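## Task

Take tube B, the one with the violet cap standing in rack RK position A5, and seat it fully down in bore C3 of mixer MX. Then press the START key on the mixer and keep the tube seated until the mixer's green top lamp turns off. Do not grip or unseat anyone else's tubes in their bores or wells, keep every station upright and level on the bench mat, make sure the result holds without the robot supporting it, and finish with the gripper open and the arm moved away.

## Robot and tools

Robot: one 7-joint Kinova Gen3 arm carrying a Robotiq 2F-85 parallel gripper and a wrist camera. There is only this single arm, so every command is one row for it.

Scene layout: the rack RK sits closest to the arm base. Further back, left to right, stand the balance BAL, magnet block MG, mixer MX, spectrophotometer SP and dry block DB. None are fastened, so they can slide or tip. Looking at a station from its front, row A is the closest row and column 1 the leftmost. START sits on the mixer's sloped front face. If the shaking block is bumped or held during a run, the run aborts and a red lamp lights; press START again then. START is ignored while a run is going. Tubes must be pushed fully to the bottom of their bores.

Frame: the scene frame has its origin on the table surface under the arm base, +z up, and +y to the left when facing along +x. The base may be slightly tilted to the table.

Joint order used in every row and every per-joint list in results: waist (joint_1), shoulder (joint_2), elbow (joint_4), forearm roll (joint_5), upper arm roll (joint_3), wrist pitch (joint_6), wrist roll (joint_7). Follow this order, not the URDF numbering.

execute_actions(actions): a list of actions; each action is a table of up to 15 rows, one row per 1/30 s control step. If fewer than 15 rows are given, the final row repeats to fill the action. A row is 9 numbers in [-1, 1]: seven joint values in the order above, then gripper position, then gripper speed. The joint values are offsets, not poses: each is measured from the joint angles at the start of that action (for a call's first action, the angles last reported). Scaling: 1.0 equals 0.9985 rad for waist, shoulder, elbow and upper arm roll (row slots 1, 2, 3, 5) and 0.8765 rad for forearm roll, wrist pitch and wrist roll (slots 4, 6, 7). Seven optional extra numbers from 0 to 1 may follow, a stiffness multiplier per joint in the same order, kept until changed. An empty list simply returns state and images. Stated joint ranges (rad): waist, upper arm roll, forearm roll, wrist roll ±69.115; shoulder ±2.250; elbow ±2.580; wrist pitch ±2.100. An action asking a joint more than 0.013 rad past its range is rejected; if the first action is bad, nothing in the call runs. Joints asked beyond their true end stop there and the result prints "joint sent to its limit".

Gripper position is absolute: +1 fully open (85 mm), 0 about 41 mm, pads touch near -0.8, -1 closes until blocked. Gripper speed: -1 about 20 mm/s, 0 about 85, +1 about 150. To hold firmly, keep position at -1. To grip gently, open, then close to just under the object's width. To release, send a position wider than the object. Closing pushes the fingertips about 13 mm further from the wrist, so leave that gap above surfaces. position_measured_pct is roughly 50 - 50 x position (0 = fully open); stopping below about 90 means something is held or blocking, near 90 means the pads closed on nothing or something tiny.

move(target, speed, blocking): target is one 9-number row (optionally plus stiffness) whose joint values are offsets from the Joint positions in the latest result that lists them, not from the arm's live state. speed is the top joint speed in rad/s, 0.01 to 2, default 0.5; paths last 0.5 to 10 s and all joints finish together. Moves do not avoid obstacles; faster moves and targets far beyond a contact hit and press harder. blocking=false returns after 0.5 s while motion continues; then use wait or stop before sending more motion. The result adds a move: line with the ending (done, off_target, moving, held, fault), limits=held or none, and the joint farthest from target.

wait(seconds): 0 to 10 s, arm holds its last command; returns early if a running move ends. stop(): brakes a running move; fingers carry on. zoom_image(camera, region): enlarges [x0, y0, x1, y1] pixels, at most 504x504, from cam_head_left, cam_head_right, cam_high, cam_low or cam_wrist (all 504x504). read_manual(section) returns licence texts only. finished_scene(scene): ends the given scene number irreversibly and reports success; the goal must already be met and stable.

Results give Joint positions, velocities, Joint targets (rad), torques, step readings (HELD marks limited steps), and notes such as "joint command not followed" (clearance check altered targets), MOTOR HOT, OVER-TEMPERATURE FAULT, or torque faults. Per step, targets are kept within 0.304 rad (first four) or 0.266 rad (wrist joints) of measured angles, and scaled back if the gripper would jump over 70 mm, so big motions may span several actions; finish them explicitly.

Avoid: exceeding load limits (50.2 N m for the big joints, 31.6 for wrist joints, held weight included), which freezes the arm 10 s; knocking stations over or anything off the table; dropping or slamming tubes; pressing hard; holding loads long (motors heat). Brief external pushes on loose items can occur.

Each tool is called after "Call:" as name(argument=value, ...), one argument or row to a line, values as JSON.

## Session

Call:
execute_actions(
  actions=[],
)

Scene clock: 0.00 s.
position_measured_pct=0.0
Joint names: [waist, shoulder, elbow, forearm roll, upper arm roll, wrist pitch, wrist roll]
Joint positions: [ 1.393  1.288  2.146 -1.095 -0.655 -1.843 -0.108]
Joint velocities: [ 0.001  0.    -0.002 -0.    -0.     0.     0.001]
Joint torques (N m, as the joint torque sensors report them, + toward a larger angle): no reading
Joint targets: [1.393 1.288 2.146 -1.095 -0.655 -1.843 -0.108]
Joint stiffness scale: [1. 1. 1. 1. 1. 1. 1.]

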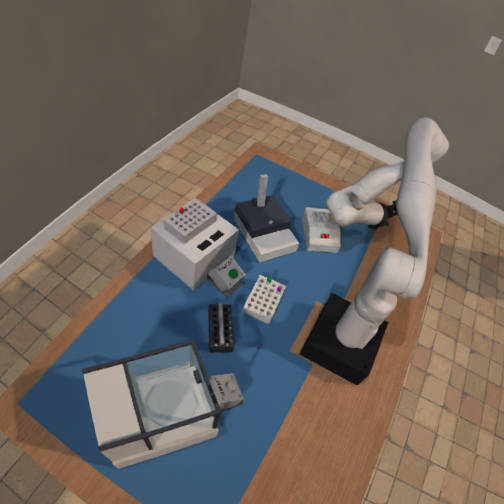

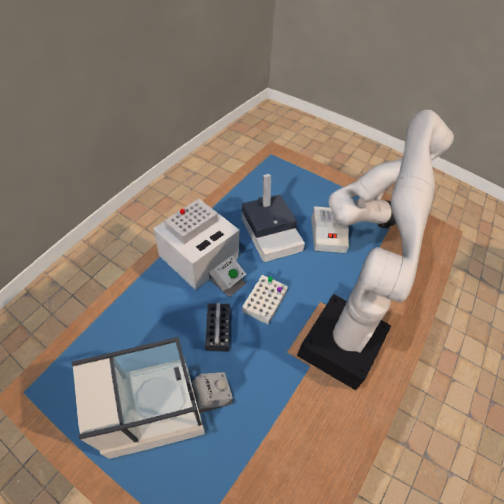

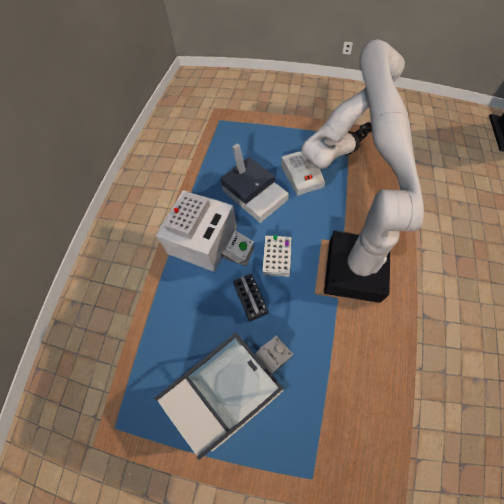

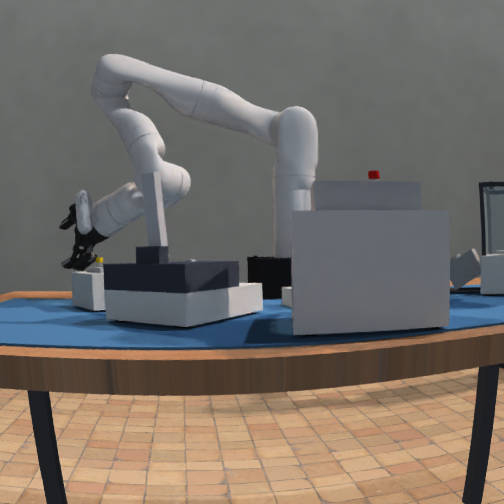

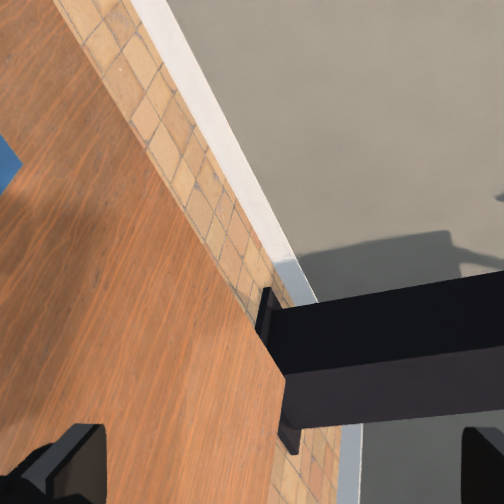

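Call:
zoom_image(
  camera="cam_high",
  region=[150,170,310,330],
)

Call:
zoom_image(
  camera="cam_head_left",
  region=[145,180,305,340],
)

Call:
zoom_image(
  camera="cam_low",
  region=[200,80,504,350],
)

Region (150, 170, 310, 330) of cam_high's 504x504 image, scaled by 3.150, with more detail than that image has.

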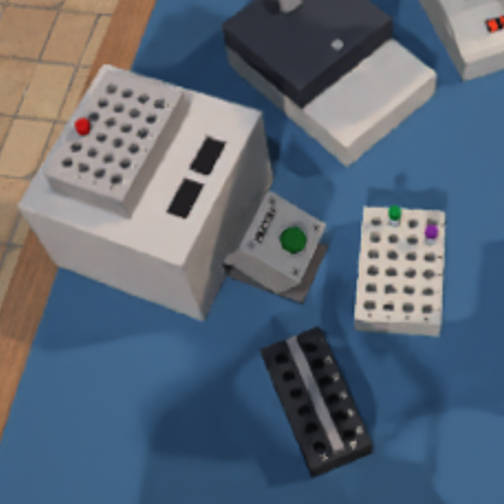

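Region (145, 180, 305, 340) of cam_head_left's 504x504 image, scaled by 3.150, with more detail than that image has.

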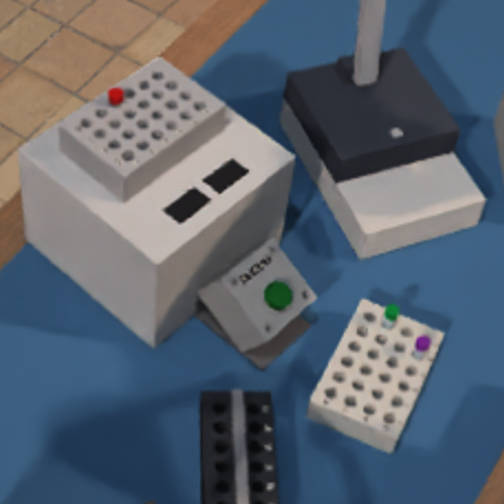

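Region (200, 80, 504, 350) of cam_low's 504x504 image, scaled by 1.658, with more detail than that image has.

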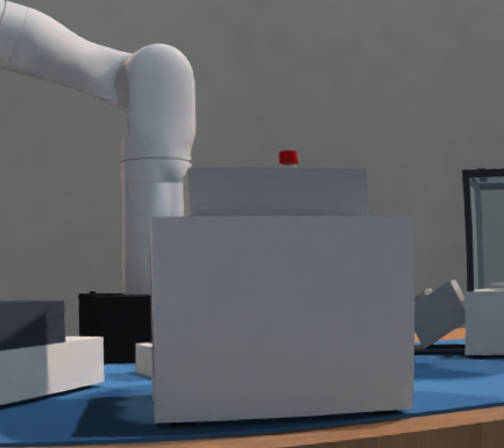

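Call:
move(
  target=[-0.2,-1,0.1,-0.8,0.4,0.4,0.7,1,0],
  speed=1,
)

Call:
move(
  target=[-0.7,-0.23,0.04,-0.8,0.256,0.5,0.7,1,0],
  speed=1,
)

Call:
move(
  target=[-0.55,0,0,-0.735,0,0.295,0.5,0.2,0],
  speed=1,
)

Scene clock: 25.20 s.
position_measured_pct=0.0
Joint names: [waist, shoulder, elbow, forearm roll, upper arm roll, wrist pitch, wrist roll]
Joint positions: [ 1.197  0.292  2.241 -1.792 -0.258 -1.499  0.495]
Joint velocities: [-0.003 -0.002  0.001  0.001  0.001  0.001  0.   ]
Joint torques (N m, as the joint torque sensors report them, + toward a larger angle): [  0.06 -10.86  -4.2    1.87   0.23  -2.17   0.01]
Joint targets: [1.193 0.289 2.246 -1.796 -0.255 -1.492 0.505]
Joint stiffness scale: [1. 1. 1. 1. 1. 1. 1.]
move: off_target; limits=none; farthest joint: the wrist roll, 0.011 radians from its target (0.614 radians at the start)

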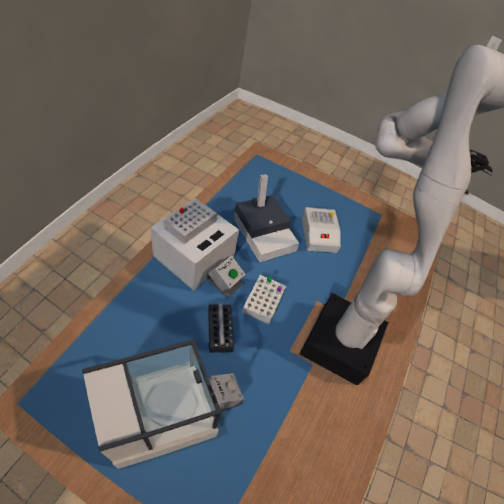

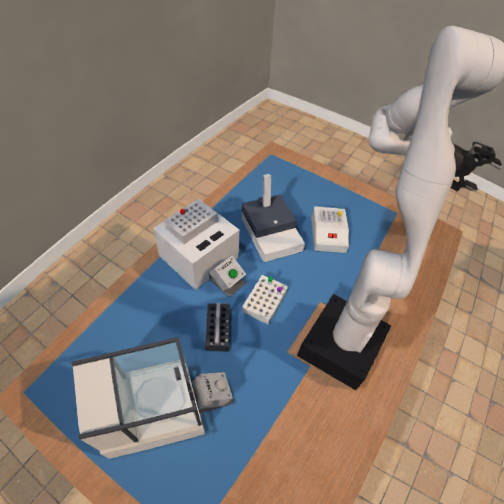

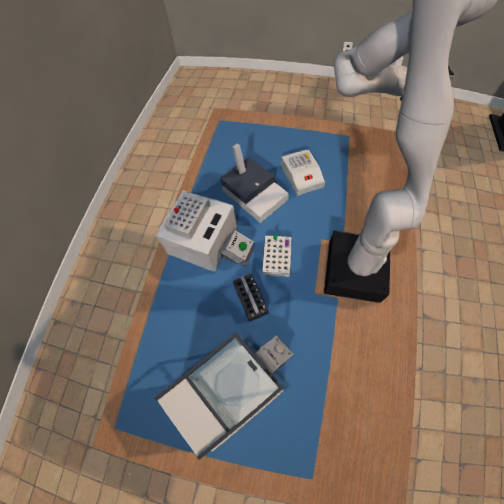

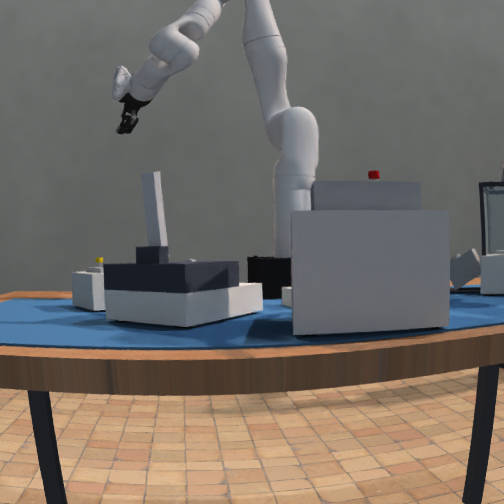

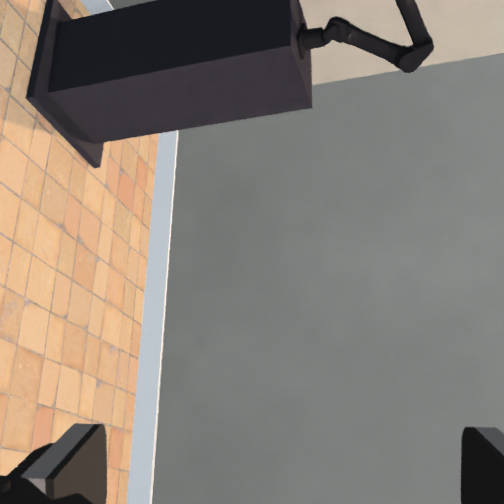

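Scene clock: 26.73 s.
position_measured_pct=0.0
Joint names: [waist, shoulder, elbow, forearm roll, upper arm roll, wrist pitch, wrist roll]
Joint positions: [ 0.502  0.065  2.276 -2.488 -0.006 -1.068  1.098]
Joint velocities: [-0.003 -0.001  0.001 -0.001  0.    -0.    -0.001]
Joint torques (N m, as the joint torque sensors report them, + toward a larger angle): [-0.33 -7.43 -5.23  1.42 -0.14 -0.84  0.05]
Joint targets: [0.498 0.062 2.281 -2.493 -0.003 -1.061 1.108]
Joint stiffness scale: [1. 1. 1. 1. 1. 1. 1.]
move: off_target; limits=none; farthest joint: the wrist roll, 0.011 radians from its target (0.614 radians at the start)

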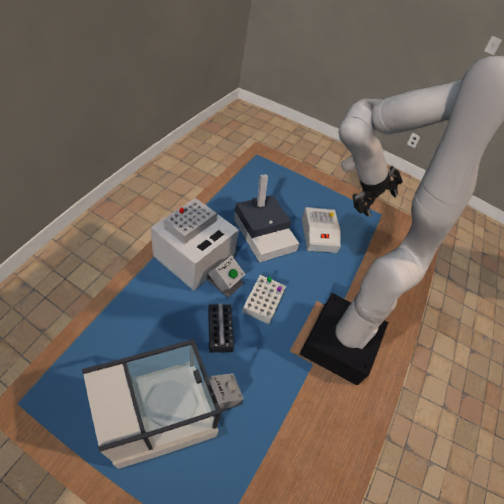

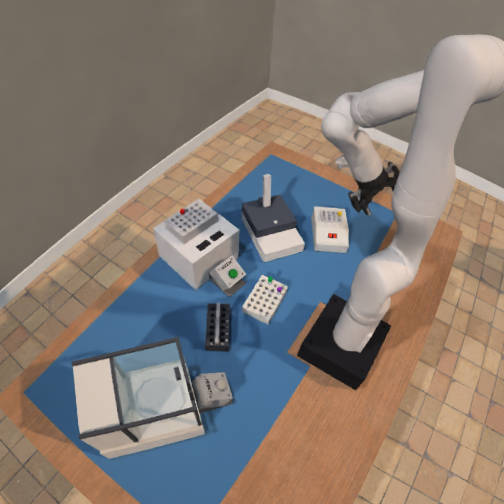

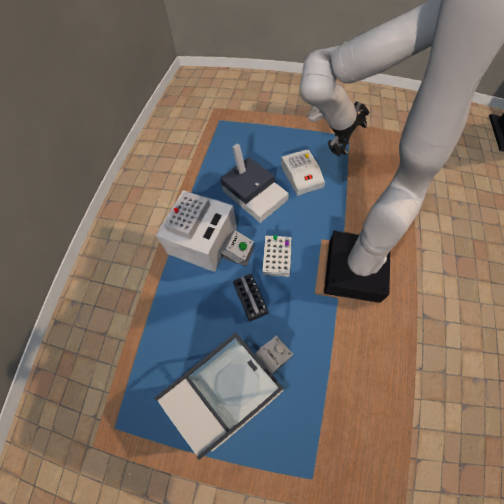

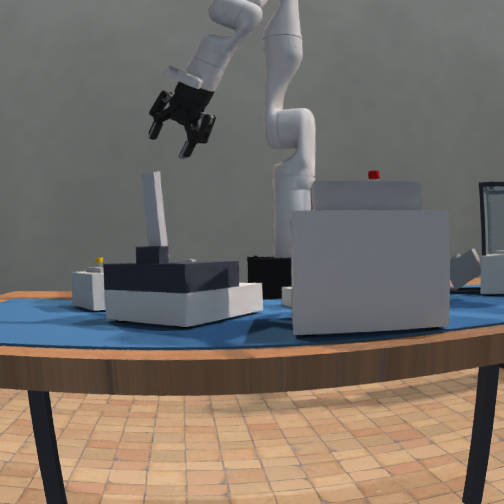

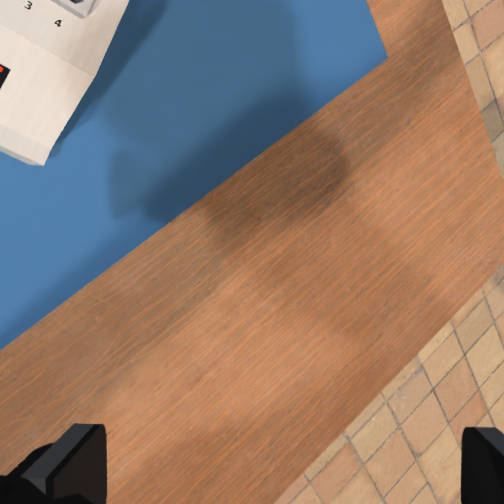

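Scene clock: 28.17 s.
position_measured_pct=40.1
Joint names: [waist, shoulder, elbow, forearm roll, upper arm roll, wrist pitch, wrist roll]
Joint positions: [-0.044  0.065  2.276 -3.128 -0.006 -0.816  1.525]
Joint velocities: [-0.005  0.001  0.    -0.001  0.    -0.001  0.   ]
Joint torques (N m, as the joint torque sensors report them, + toward a larger angle): [-0.26 -8.01 -5.55  0.27 -0.17 -0.04  0.12]
Joint targets: [-0.048 0.065 2.276 -3.133 -0.006 -0.809 1.536]
Joint stiffness scale: [1. 1. 1. 1. 1. 1. 1.]
move: off_target; limits=none; farthest joint: the wrist roll, 0.011 radians from its target (0.439 radians at the start)

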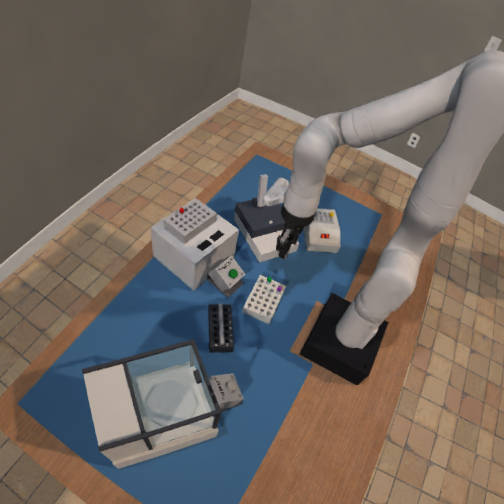

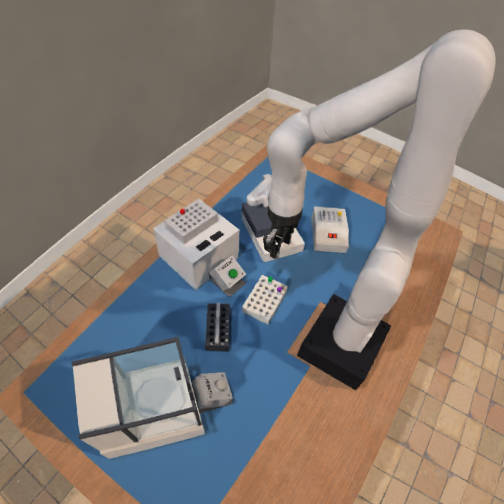

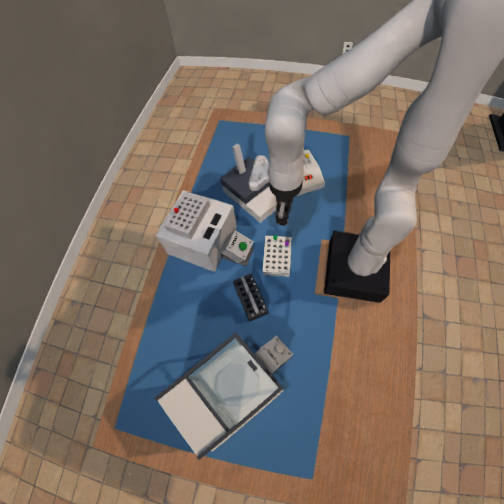

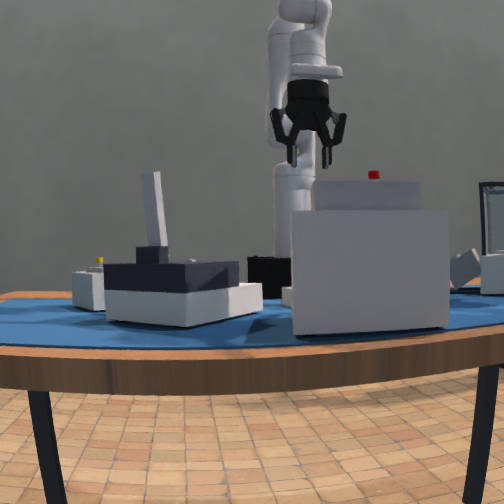

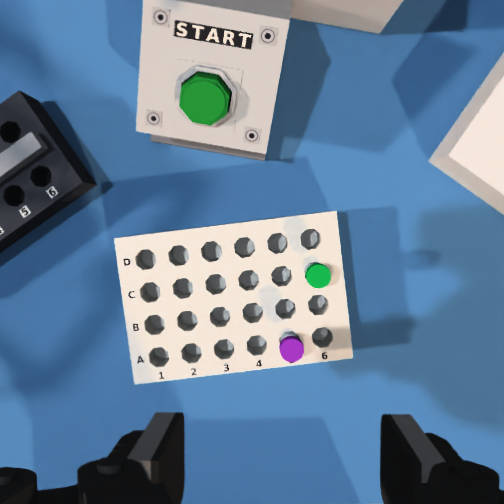

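Call:
move(
  target=[0,0.35,0.212,-0.02,0.008,0.662,0.06,0.0,0],
  speed=0.7,
)

Scene clock: 33.50 s.
position_measured_pct=49.6
Joint names: [waist, shoulder, elbow, forearm roll, upper arm roll, wrist pitch, wrist roll]
Joint positions: [-0.044  0.412  2.483 -3.141 -0.    -0.243  1.567]
Joint velocities: [-0.     0.002 -0.     0.     0.     0.     0.   ]
Joint torques (N m, as the joint torque sensors report them, + toward a larger angle): [ -0.09 -10.23  -1.45   0.19   0.1    0.13   0.13]
Joint targets: [-0.044 0.415 2.488 -3.146 0.002 -0.236 1.578]
Joint stiffness scale: [1. 1. 1. 1. 1. 1. 1.]
move: done; limits=none; farthest joint: the wrist roll, 0.010 radians from its target (0.052 radians at the start)

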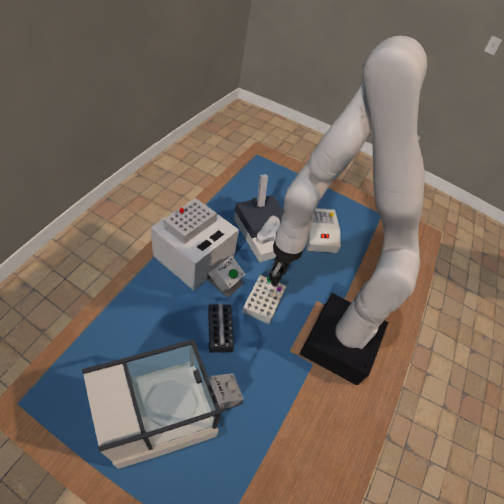

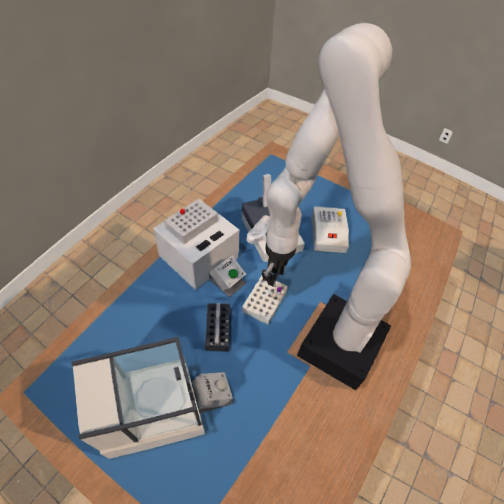

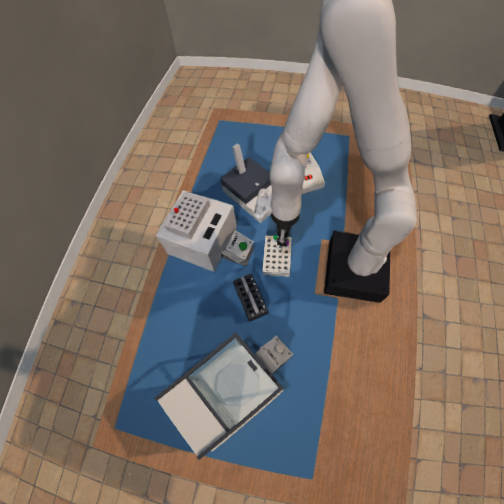

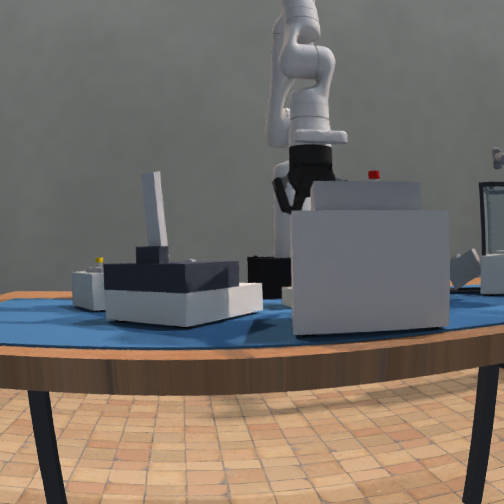

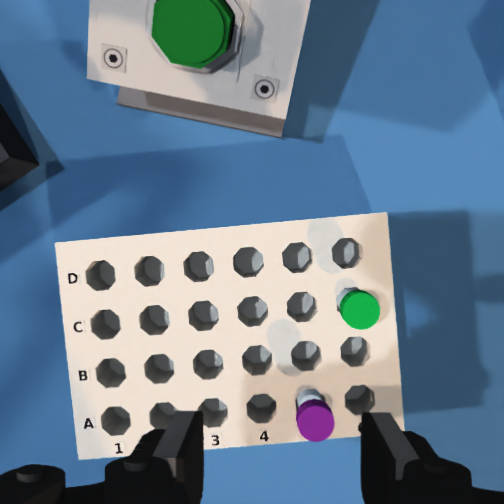

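Call:
move(
  target=[0.066,0.16,0.068,0,0,0.256,0,-0.2,0],
  speed=0.4,
)

Scene clock: 41.70 s.
position_measured_pct=59.9
Joint names: [waist, shoulder, elbow, forearm roll, upper arm roll, wrist pitch, wrist roll]
Joint positions: [ 0.018  0.568  2.546 -3.141 -0.    -0.025  1.567]
Joint velocities: [ 0.001  0.002 -0.     0.     0.     0.001  0.001]
Joint torques (N m, as the joint torque sensors report them, + toward a larger angle): [  0.13 -11.08   0.32   0.23  -0.05   0.04   0.13]
Joint targets: [0.022 0.571 2.551 -3.141 -0.000 -0.018 1.567]
Joint stiffness scale: [1. 1. 1. 1. 1. 1. 1.]
move: done; limits=none; farthest joint: the wrist pitch, 0.007 radians from its target (0.224 radians at the start)

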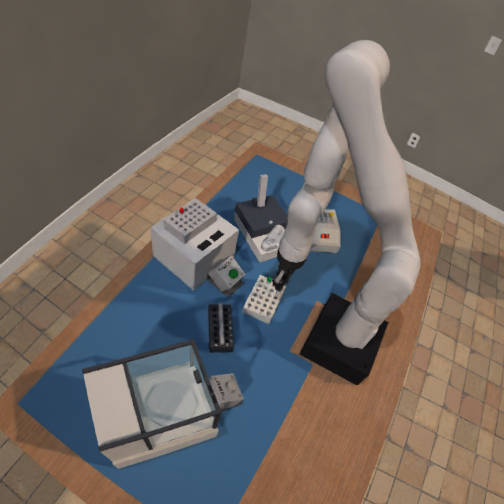

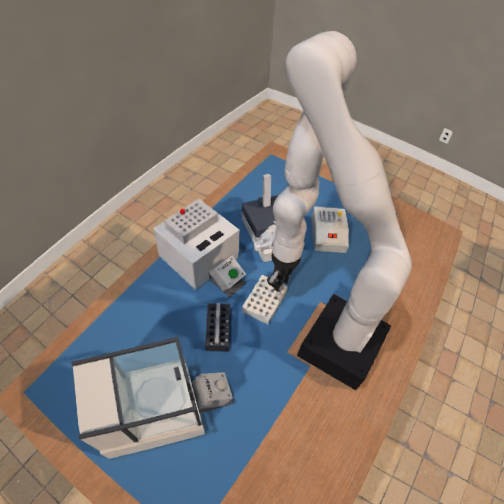

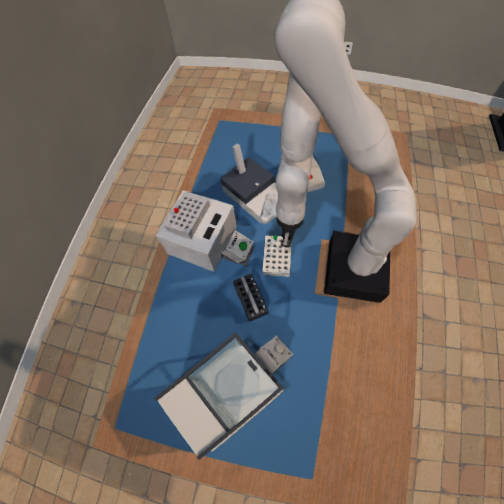

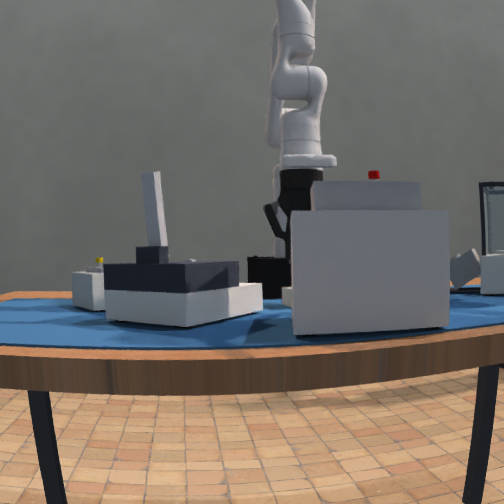

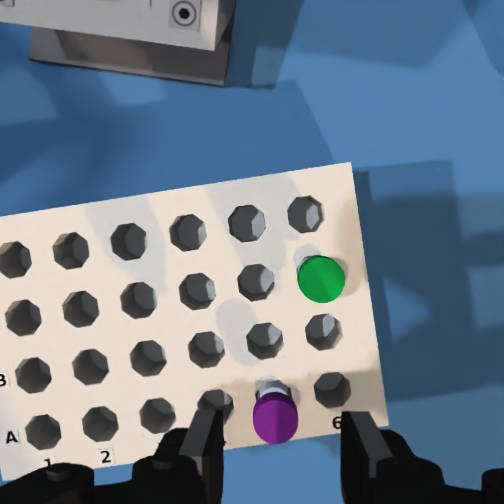

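Call:
move(
  target=[0,0.119,0.006,0,0,0.142,0,-0.2,0],
  speed=0.2,
)

Call:
zoom_image(
  camera="cam_head_left",
  region=[240,250,320,330],
)

Scene clock: 48.40 s.
position_measured_pct=59.9
Joint names: [waist, shoulder, elbow, forearm roll, upper arm roll, wrist pitch, wrist roll]
Joint positions: [ 0.018  0.684  2.547 -3.141 -0.     0.092  1.567]
Joint velocities: [ 0.002  0.003 -0.    -0.     0.     0.    -0.002]
Joint torques (N m, as the joint torque sensors report them, + toward a larger angle): [ -0.04 -12.23   1.32   0.29   0.15  -0.01   0.13]
Joint targets: [0.018 0.687 2.552 -3.141 -0.000 0.099 1.567]
Joint stiffness scale: [1. 1. 1. 1. 1. 1. 1.]
move: done; limits=none; farthest joint: the wrist pitch, 0.007 radians from its target (0.125 radians at the start)

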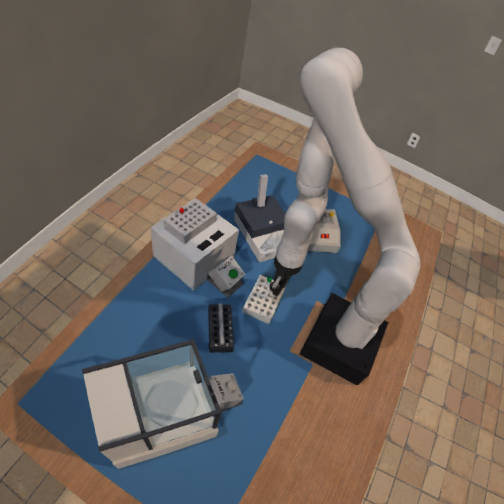

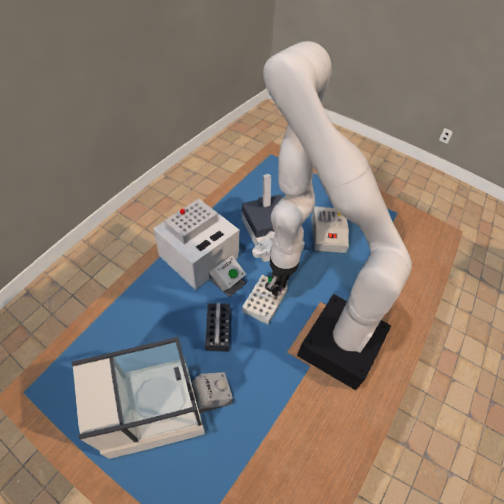

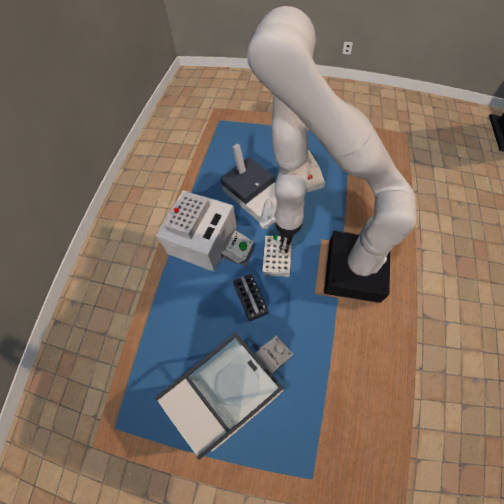

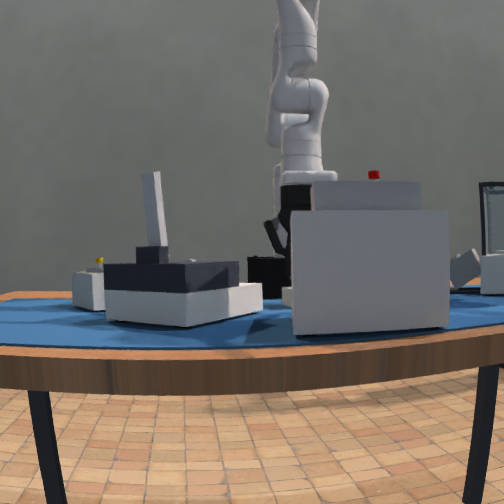

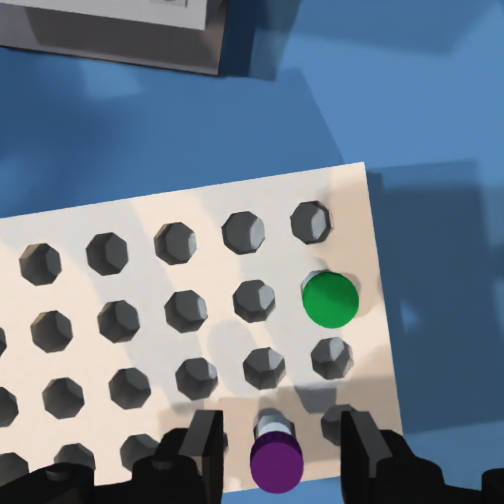

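Region (240, 250, 320, 330) of cam_head_left's 504x504 image, scaled by 6.300, with more detail than that image has.

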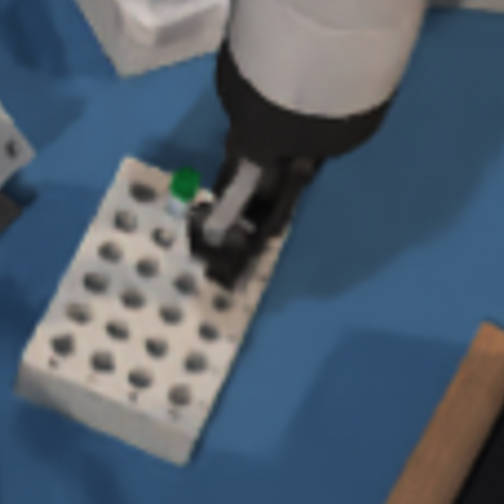

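Call:
execute_actions(
  actions=[
    [[-0.009,0.003,0.004,0,0,0.007,0,-0.2,0]],
    [[0,0.003,0.004,0,0,0.007,0,-0.66,-0.5]],
    [[0,0.003,0.004,0,0,0.007,0,-0.66,-0.5]],
  ],
)

Scene clock: 52.53 s.
position_measured_pct=80.6
Joint names: [waist, shoulder, elbow, forearm roll, upper arm roll, wrist pitch, wrist roll]
Joint positions: [ 0.013  0.685  2.547 -3.141 -0.     0.092  1.567]
Joint velocities: [-0.001  0.001  0.002  0.001  0.    -0.001  0.001]
Joint torques (N m, as the joint torque sensors report them, + toward a larger angle): [  0.06 -11.22   1.11   0.14   0.31   0.09   0.05]
Joint targets: [0.013 0.688 2.551 -3.141 -0.000 0.098 1.567]
Joint stiffness scale: [1. 1. 1. 1. 1. 1. 1.]
Step readings (joint positions; steps 1 to 15: 1st action; 16 to 30: 2nd action; 31 to 45: 3rd action):
0: [0.018 0.685 2.547 -3.141 -0.000 0.092 1.567]
1: [0.018 0.685 2.547 -3.141 -0.000 0.092 1.567]
2: [0.017 0.685 2.547 -3.141 -0.000 0.092 1.567]
4: [0.015 0.685 2.547 -3.141 -0.000 0.092 1.567]
8: [0.014 0.685 2.547 -3.141 -0.000 0.092 1.567]
15: [0.013 0.685 2.547 -3.141 -0.000 0.092 1.567]
16: [0.013 0.685 2.547 -3.141 -0.000 0.092 1.567]
17: [0.013 0.685 2.547 -3.141 -0.000 0.092 1.567]
19: [0.013 0.685 2.547 -3.141 -0.000 0.092 1.567]
23: [0.013 0.685 2.547 -3.141 -0.000 0.092 1.567]
30: [0.013 0.685 2.547 -3.141 -0.000 0.092 1.567]
31: [0.013 0.685 2.547 -3.141 -0.000 0.092 1.567]
32: [0.013 0.685 2.547 -3.141 -0.000 0.092 1.567]
34: [0.013 0.685 2.547 -3.141 -0.000 0.092 1.567]
38: [0.013 0.685 2.547 -3.141 -0.000 0.092 1.567]
45: Joint positions above

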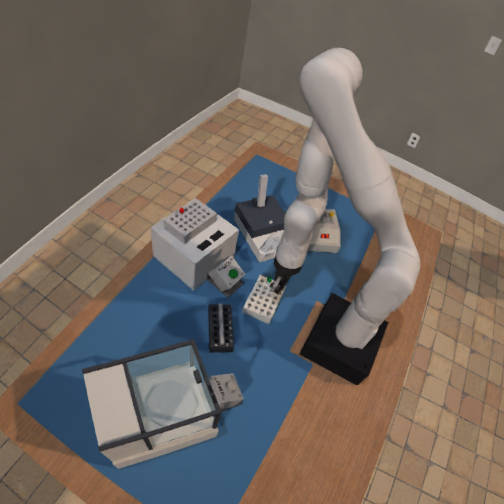

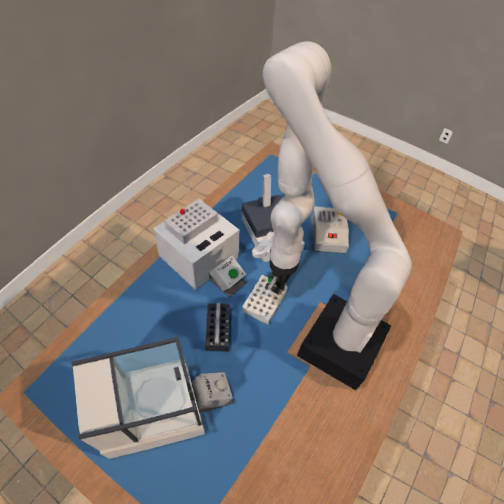

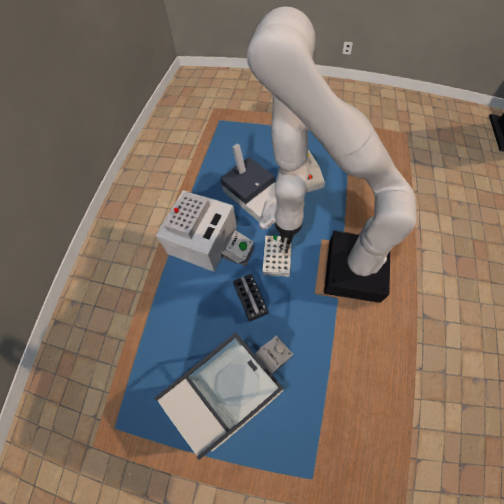

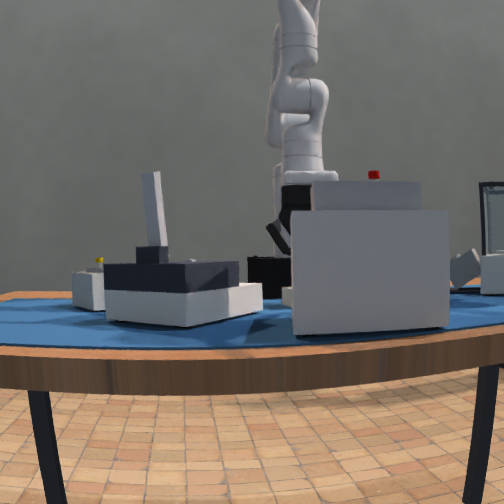

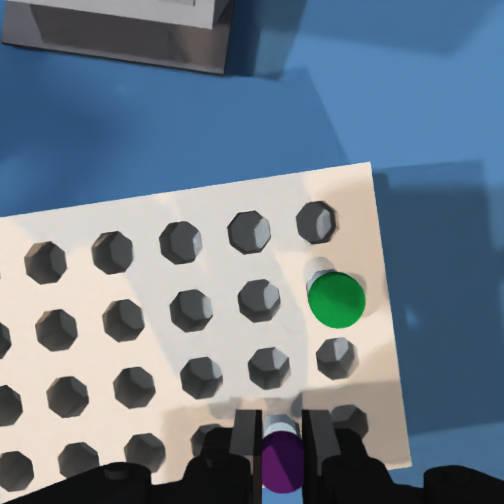

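Call:
move(
  target=[0,-0.118,-0.014,0,0,-0.151,0,-0.66,0],
  speed=0.15,
)

Call:
move(
  target=[0,-0.124,-0.032,0,0,-0.178,0,-0.66,0],
  speed=0.2,
)

Scene clock: 57.57 s.
position_measured_pct=80.6
Joint names: [waist, shoulder, elbow, forearm roll, upper arm roll, wrist pitch, wrist roll]
Joint positions: [ 0.013  0.57   2.538 -3.141 -0.    -0.033  1.567]
Joint velocities: [ 0.001 -0.002  0.     0.001  0.    -0.001  0.   ]
Joint torques (N m, as the joint torque sensors report them, + toward a larger angle): [ -0.04 -11.37   0.25   0.23   0.03   0.03   0.14]
Joint targets: [0.013 0.567 2.533 -3.141 -0.000 -0.040 1.567]
Joint stiffness scale: [1. 1. 1. 1. 1. 1. 1.]
move: done; limits=none; farthest joint: the wrist pitch, 0.007 radians from its target (0.133 radians at the start)

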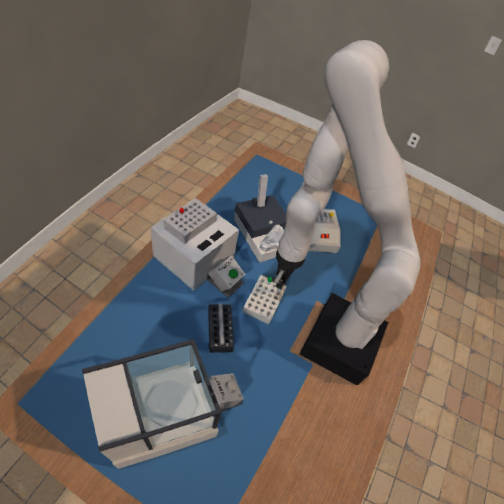

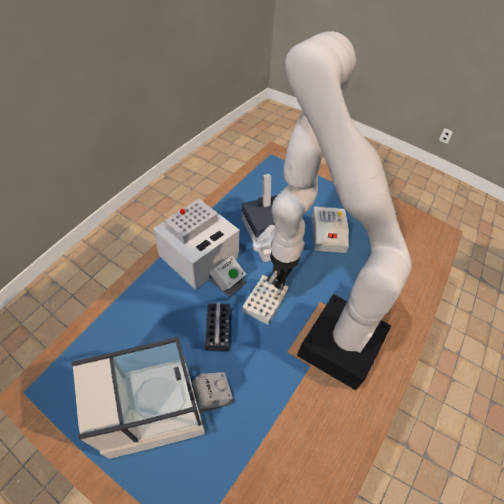

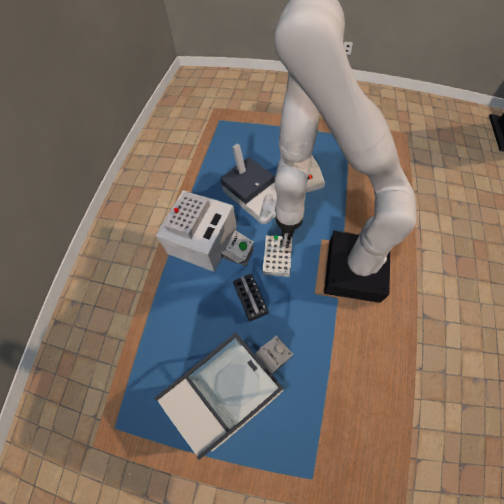

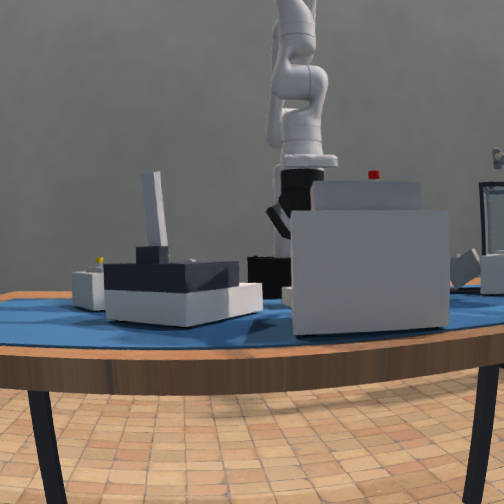

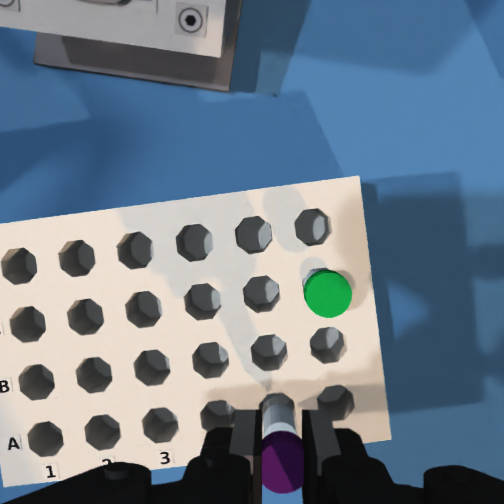

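Scene clock: 58.83 s.
position_measured_pct=80.6
Joint names: [waist, shoulder, elbow, forearm roll, upper arm roll, wrist pitch, wrist roll]
Joint positions: [ 0.013  0.449  2.511 -3.141 -0.    -0.182  1.567]
Joint velocities: [-0.001 -0.003 -0.     0.    -0.    -0.    -0.001]
Joint torques (N m, as the joint torque sensors report them, + toward a larger angle): [ -0.02 -10.54  -1.17   0.25   0.02   0.08   0.13]
Joint targets: [0.013 0.446 2.506 -3.141 -0.000 -0.189 1.567]
Joint stiffness scale: [1. 1. 1. 1. 1. 1. 1.]
move: done; limits=none; farthest joint: the wrist pitch, 0.007 radians from its target (0.156 radians at the start)

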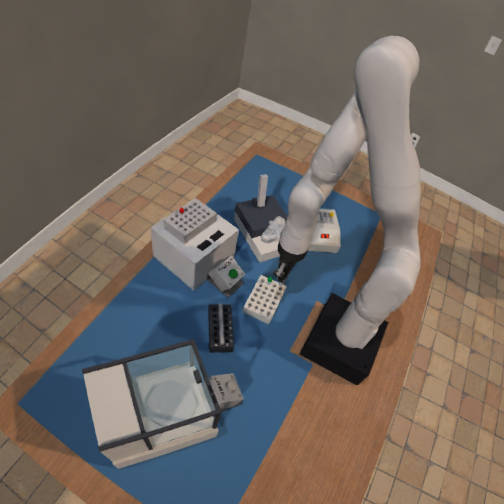

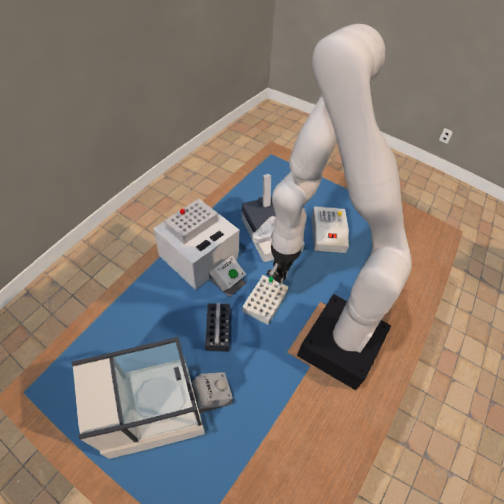

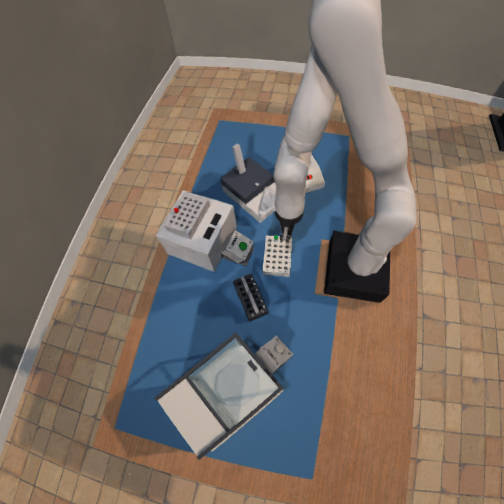

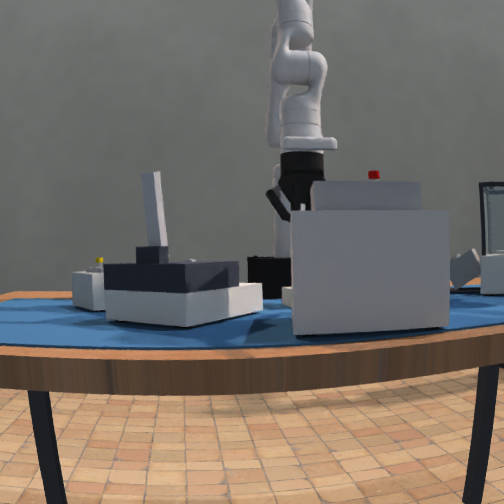

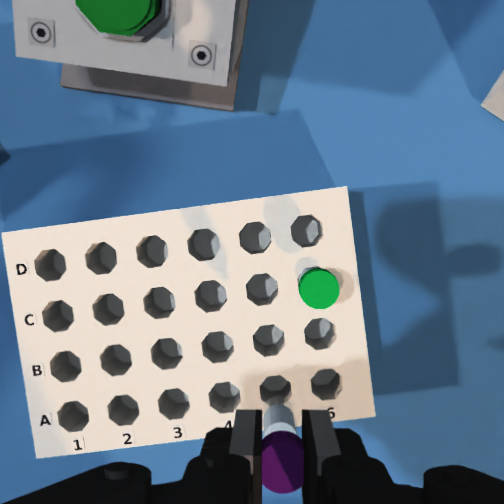

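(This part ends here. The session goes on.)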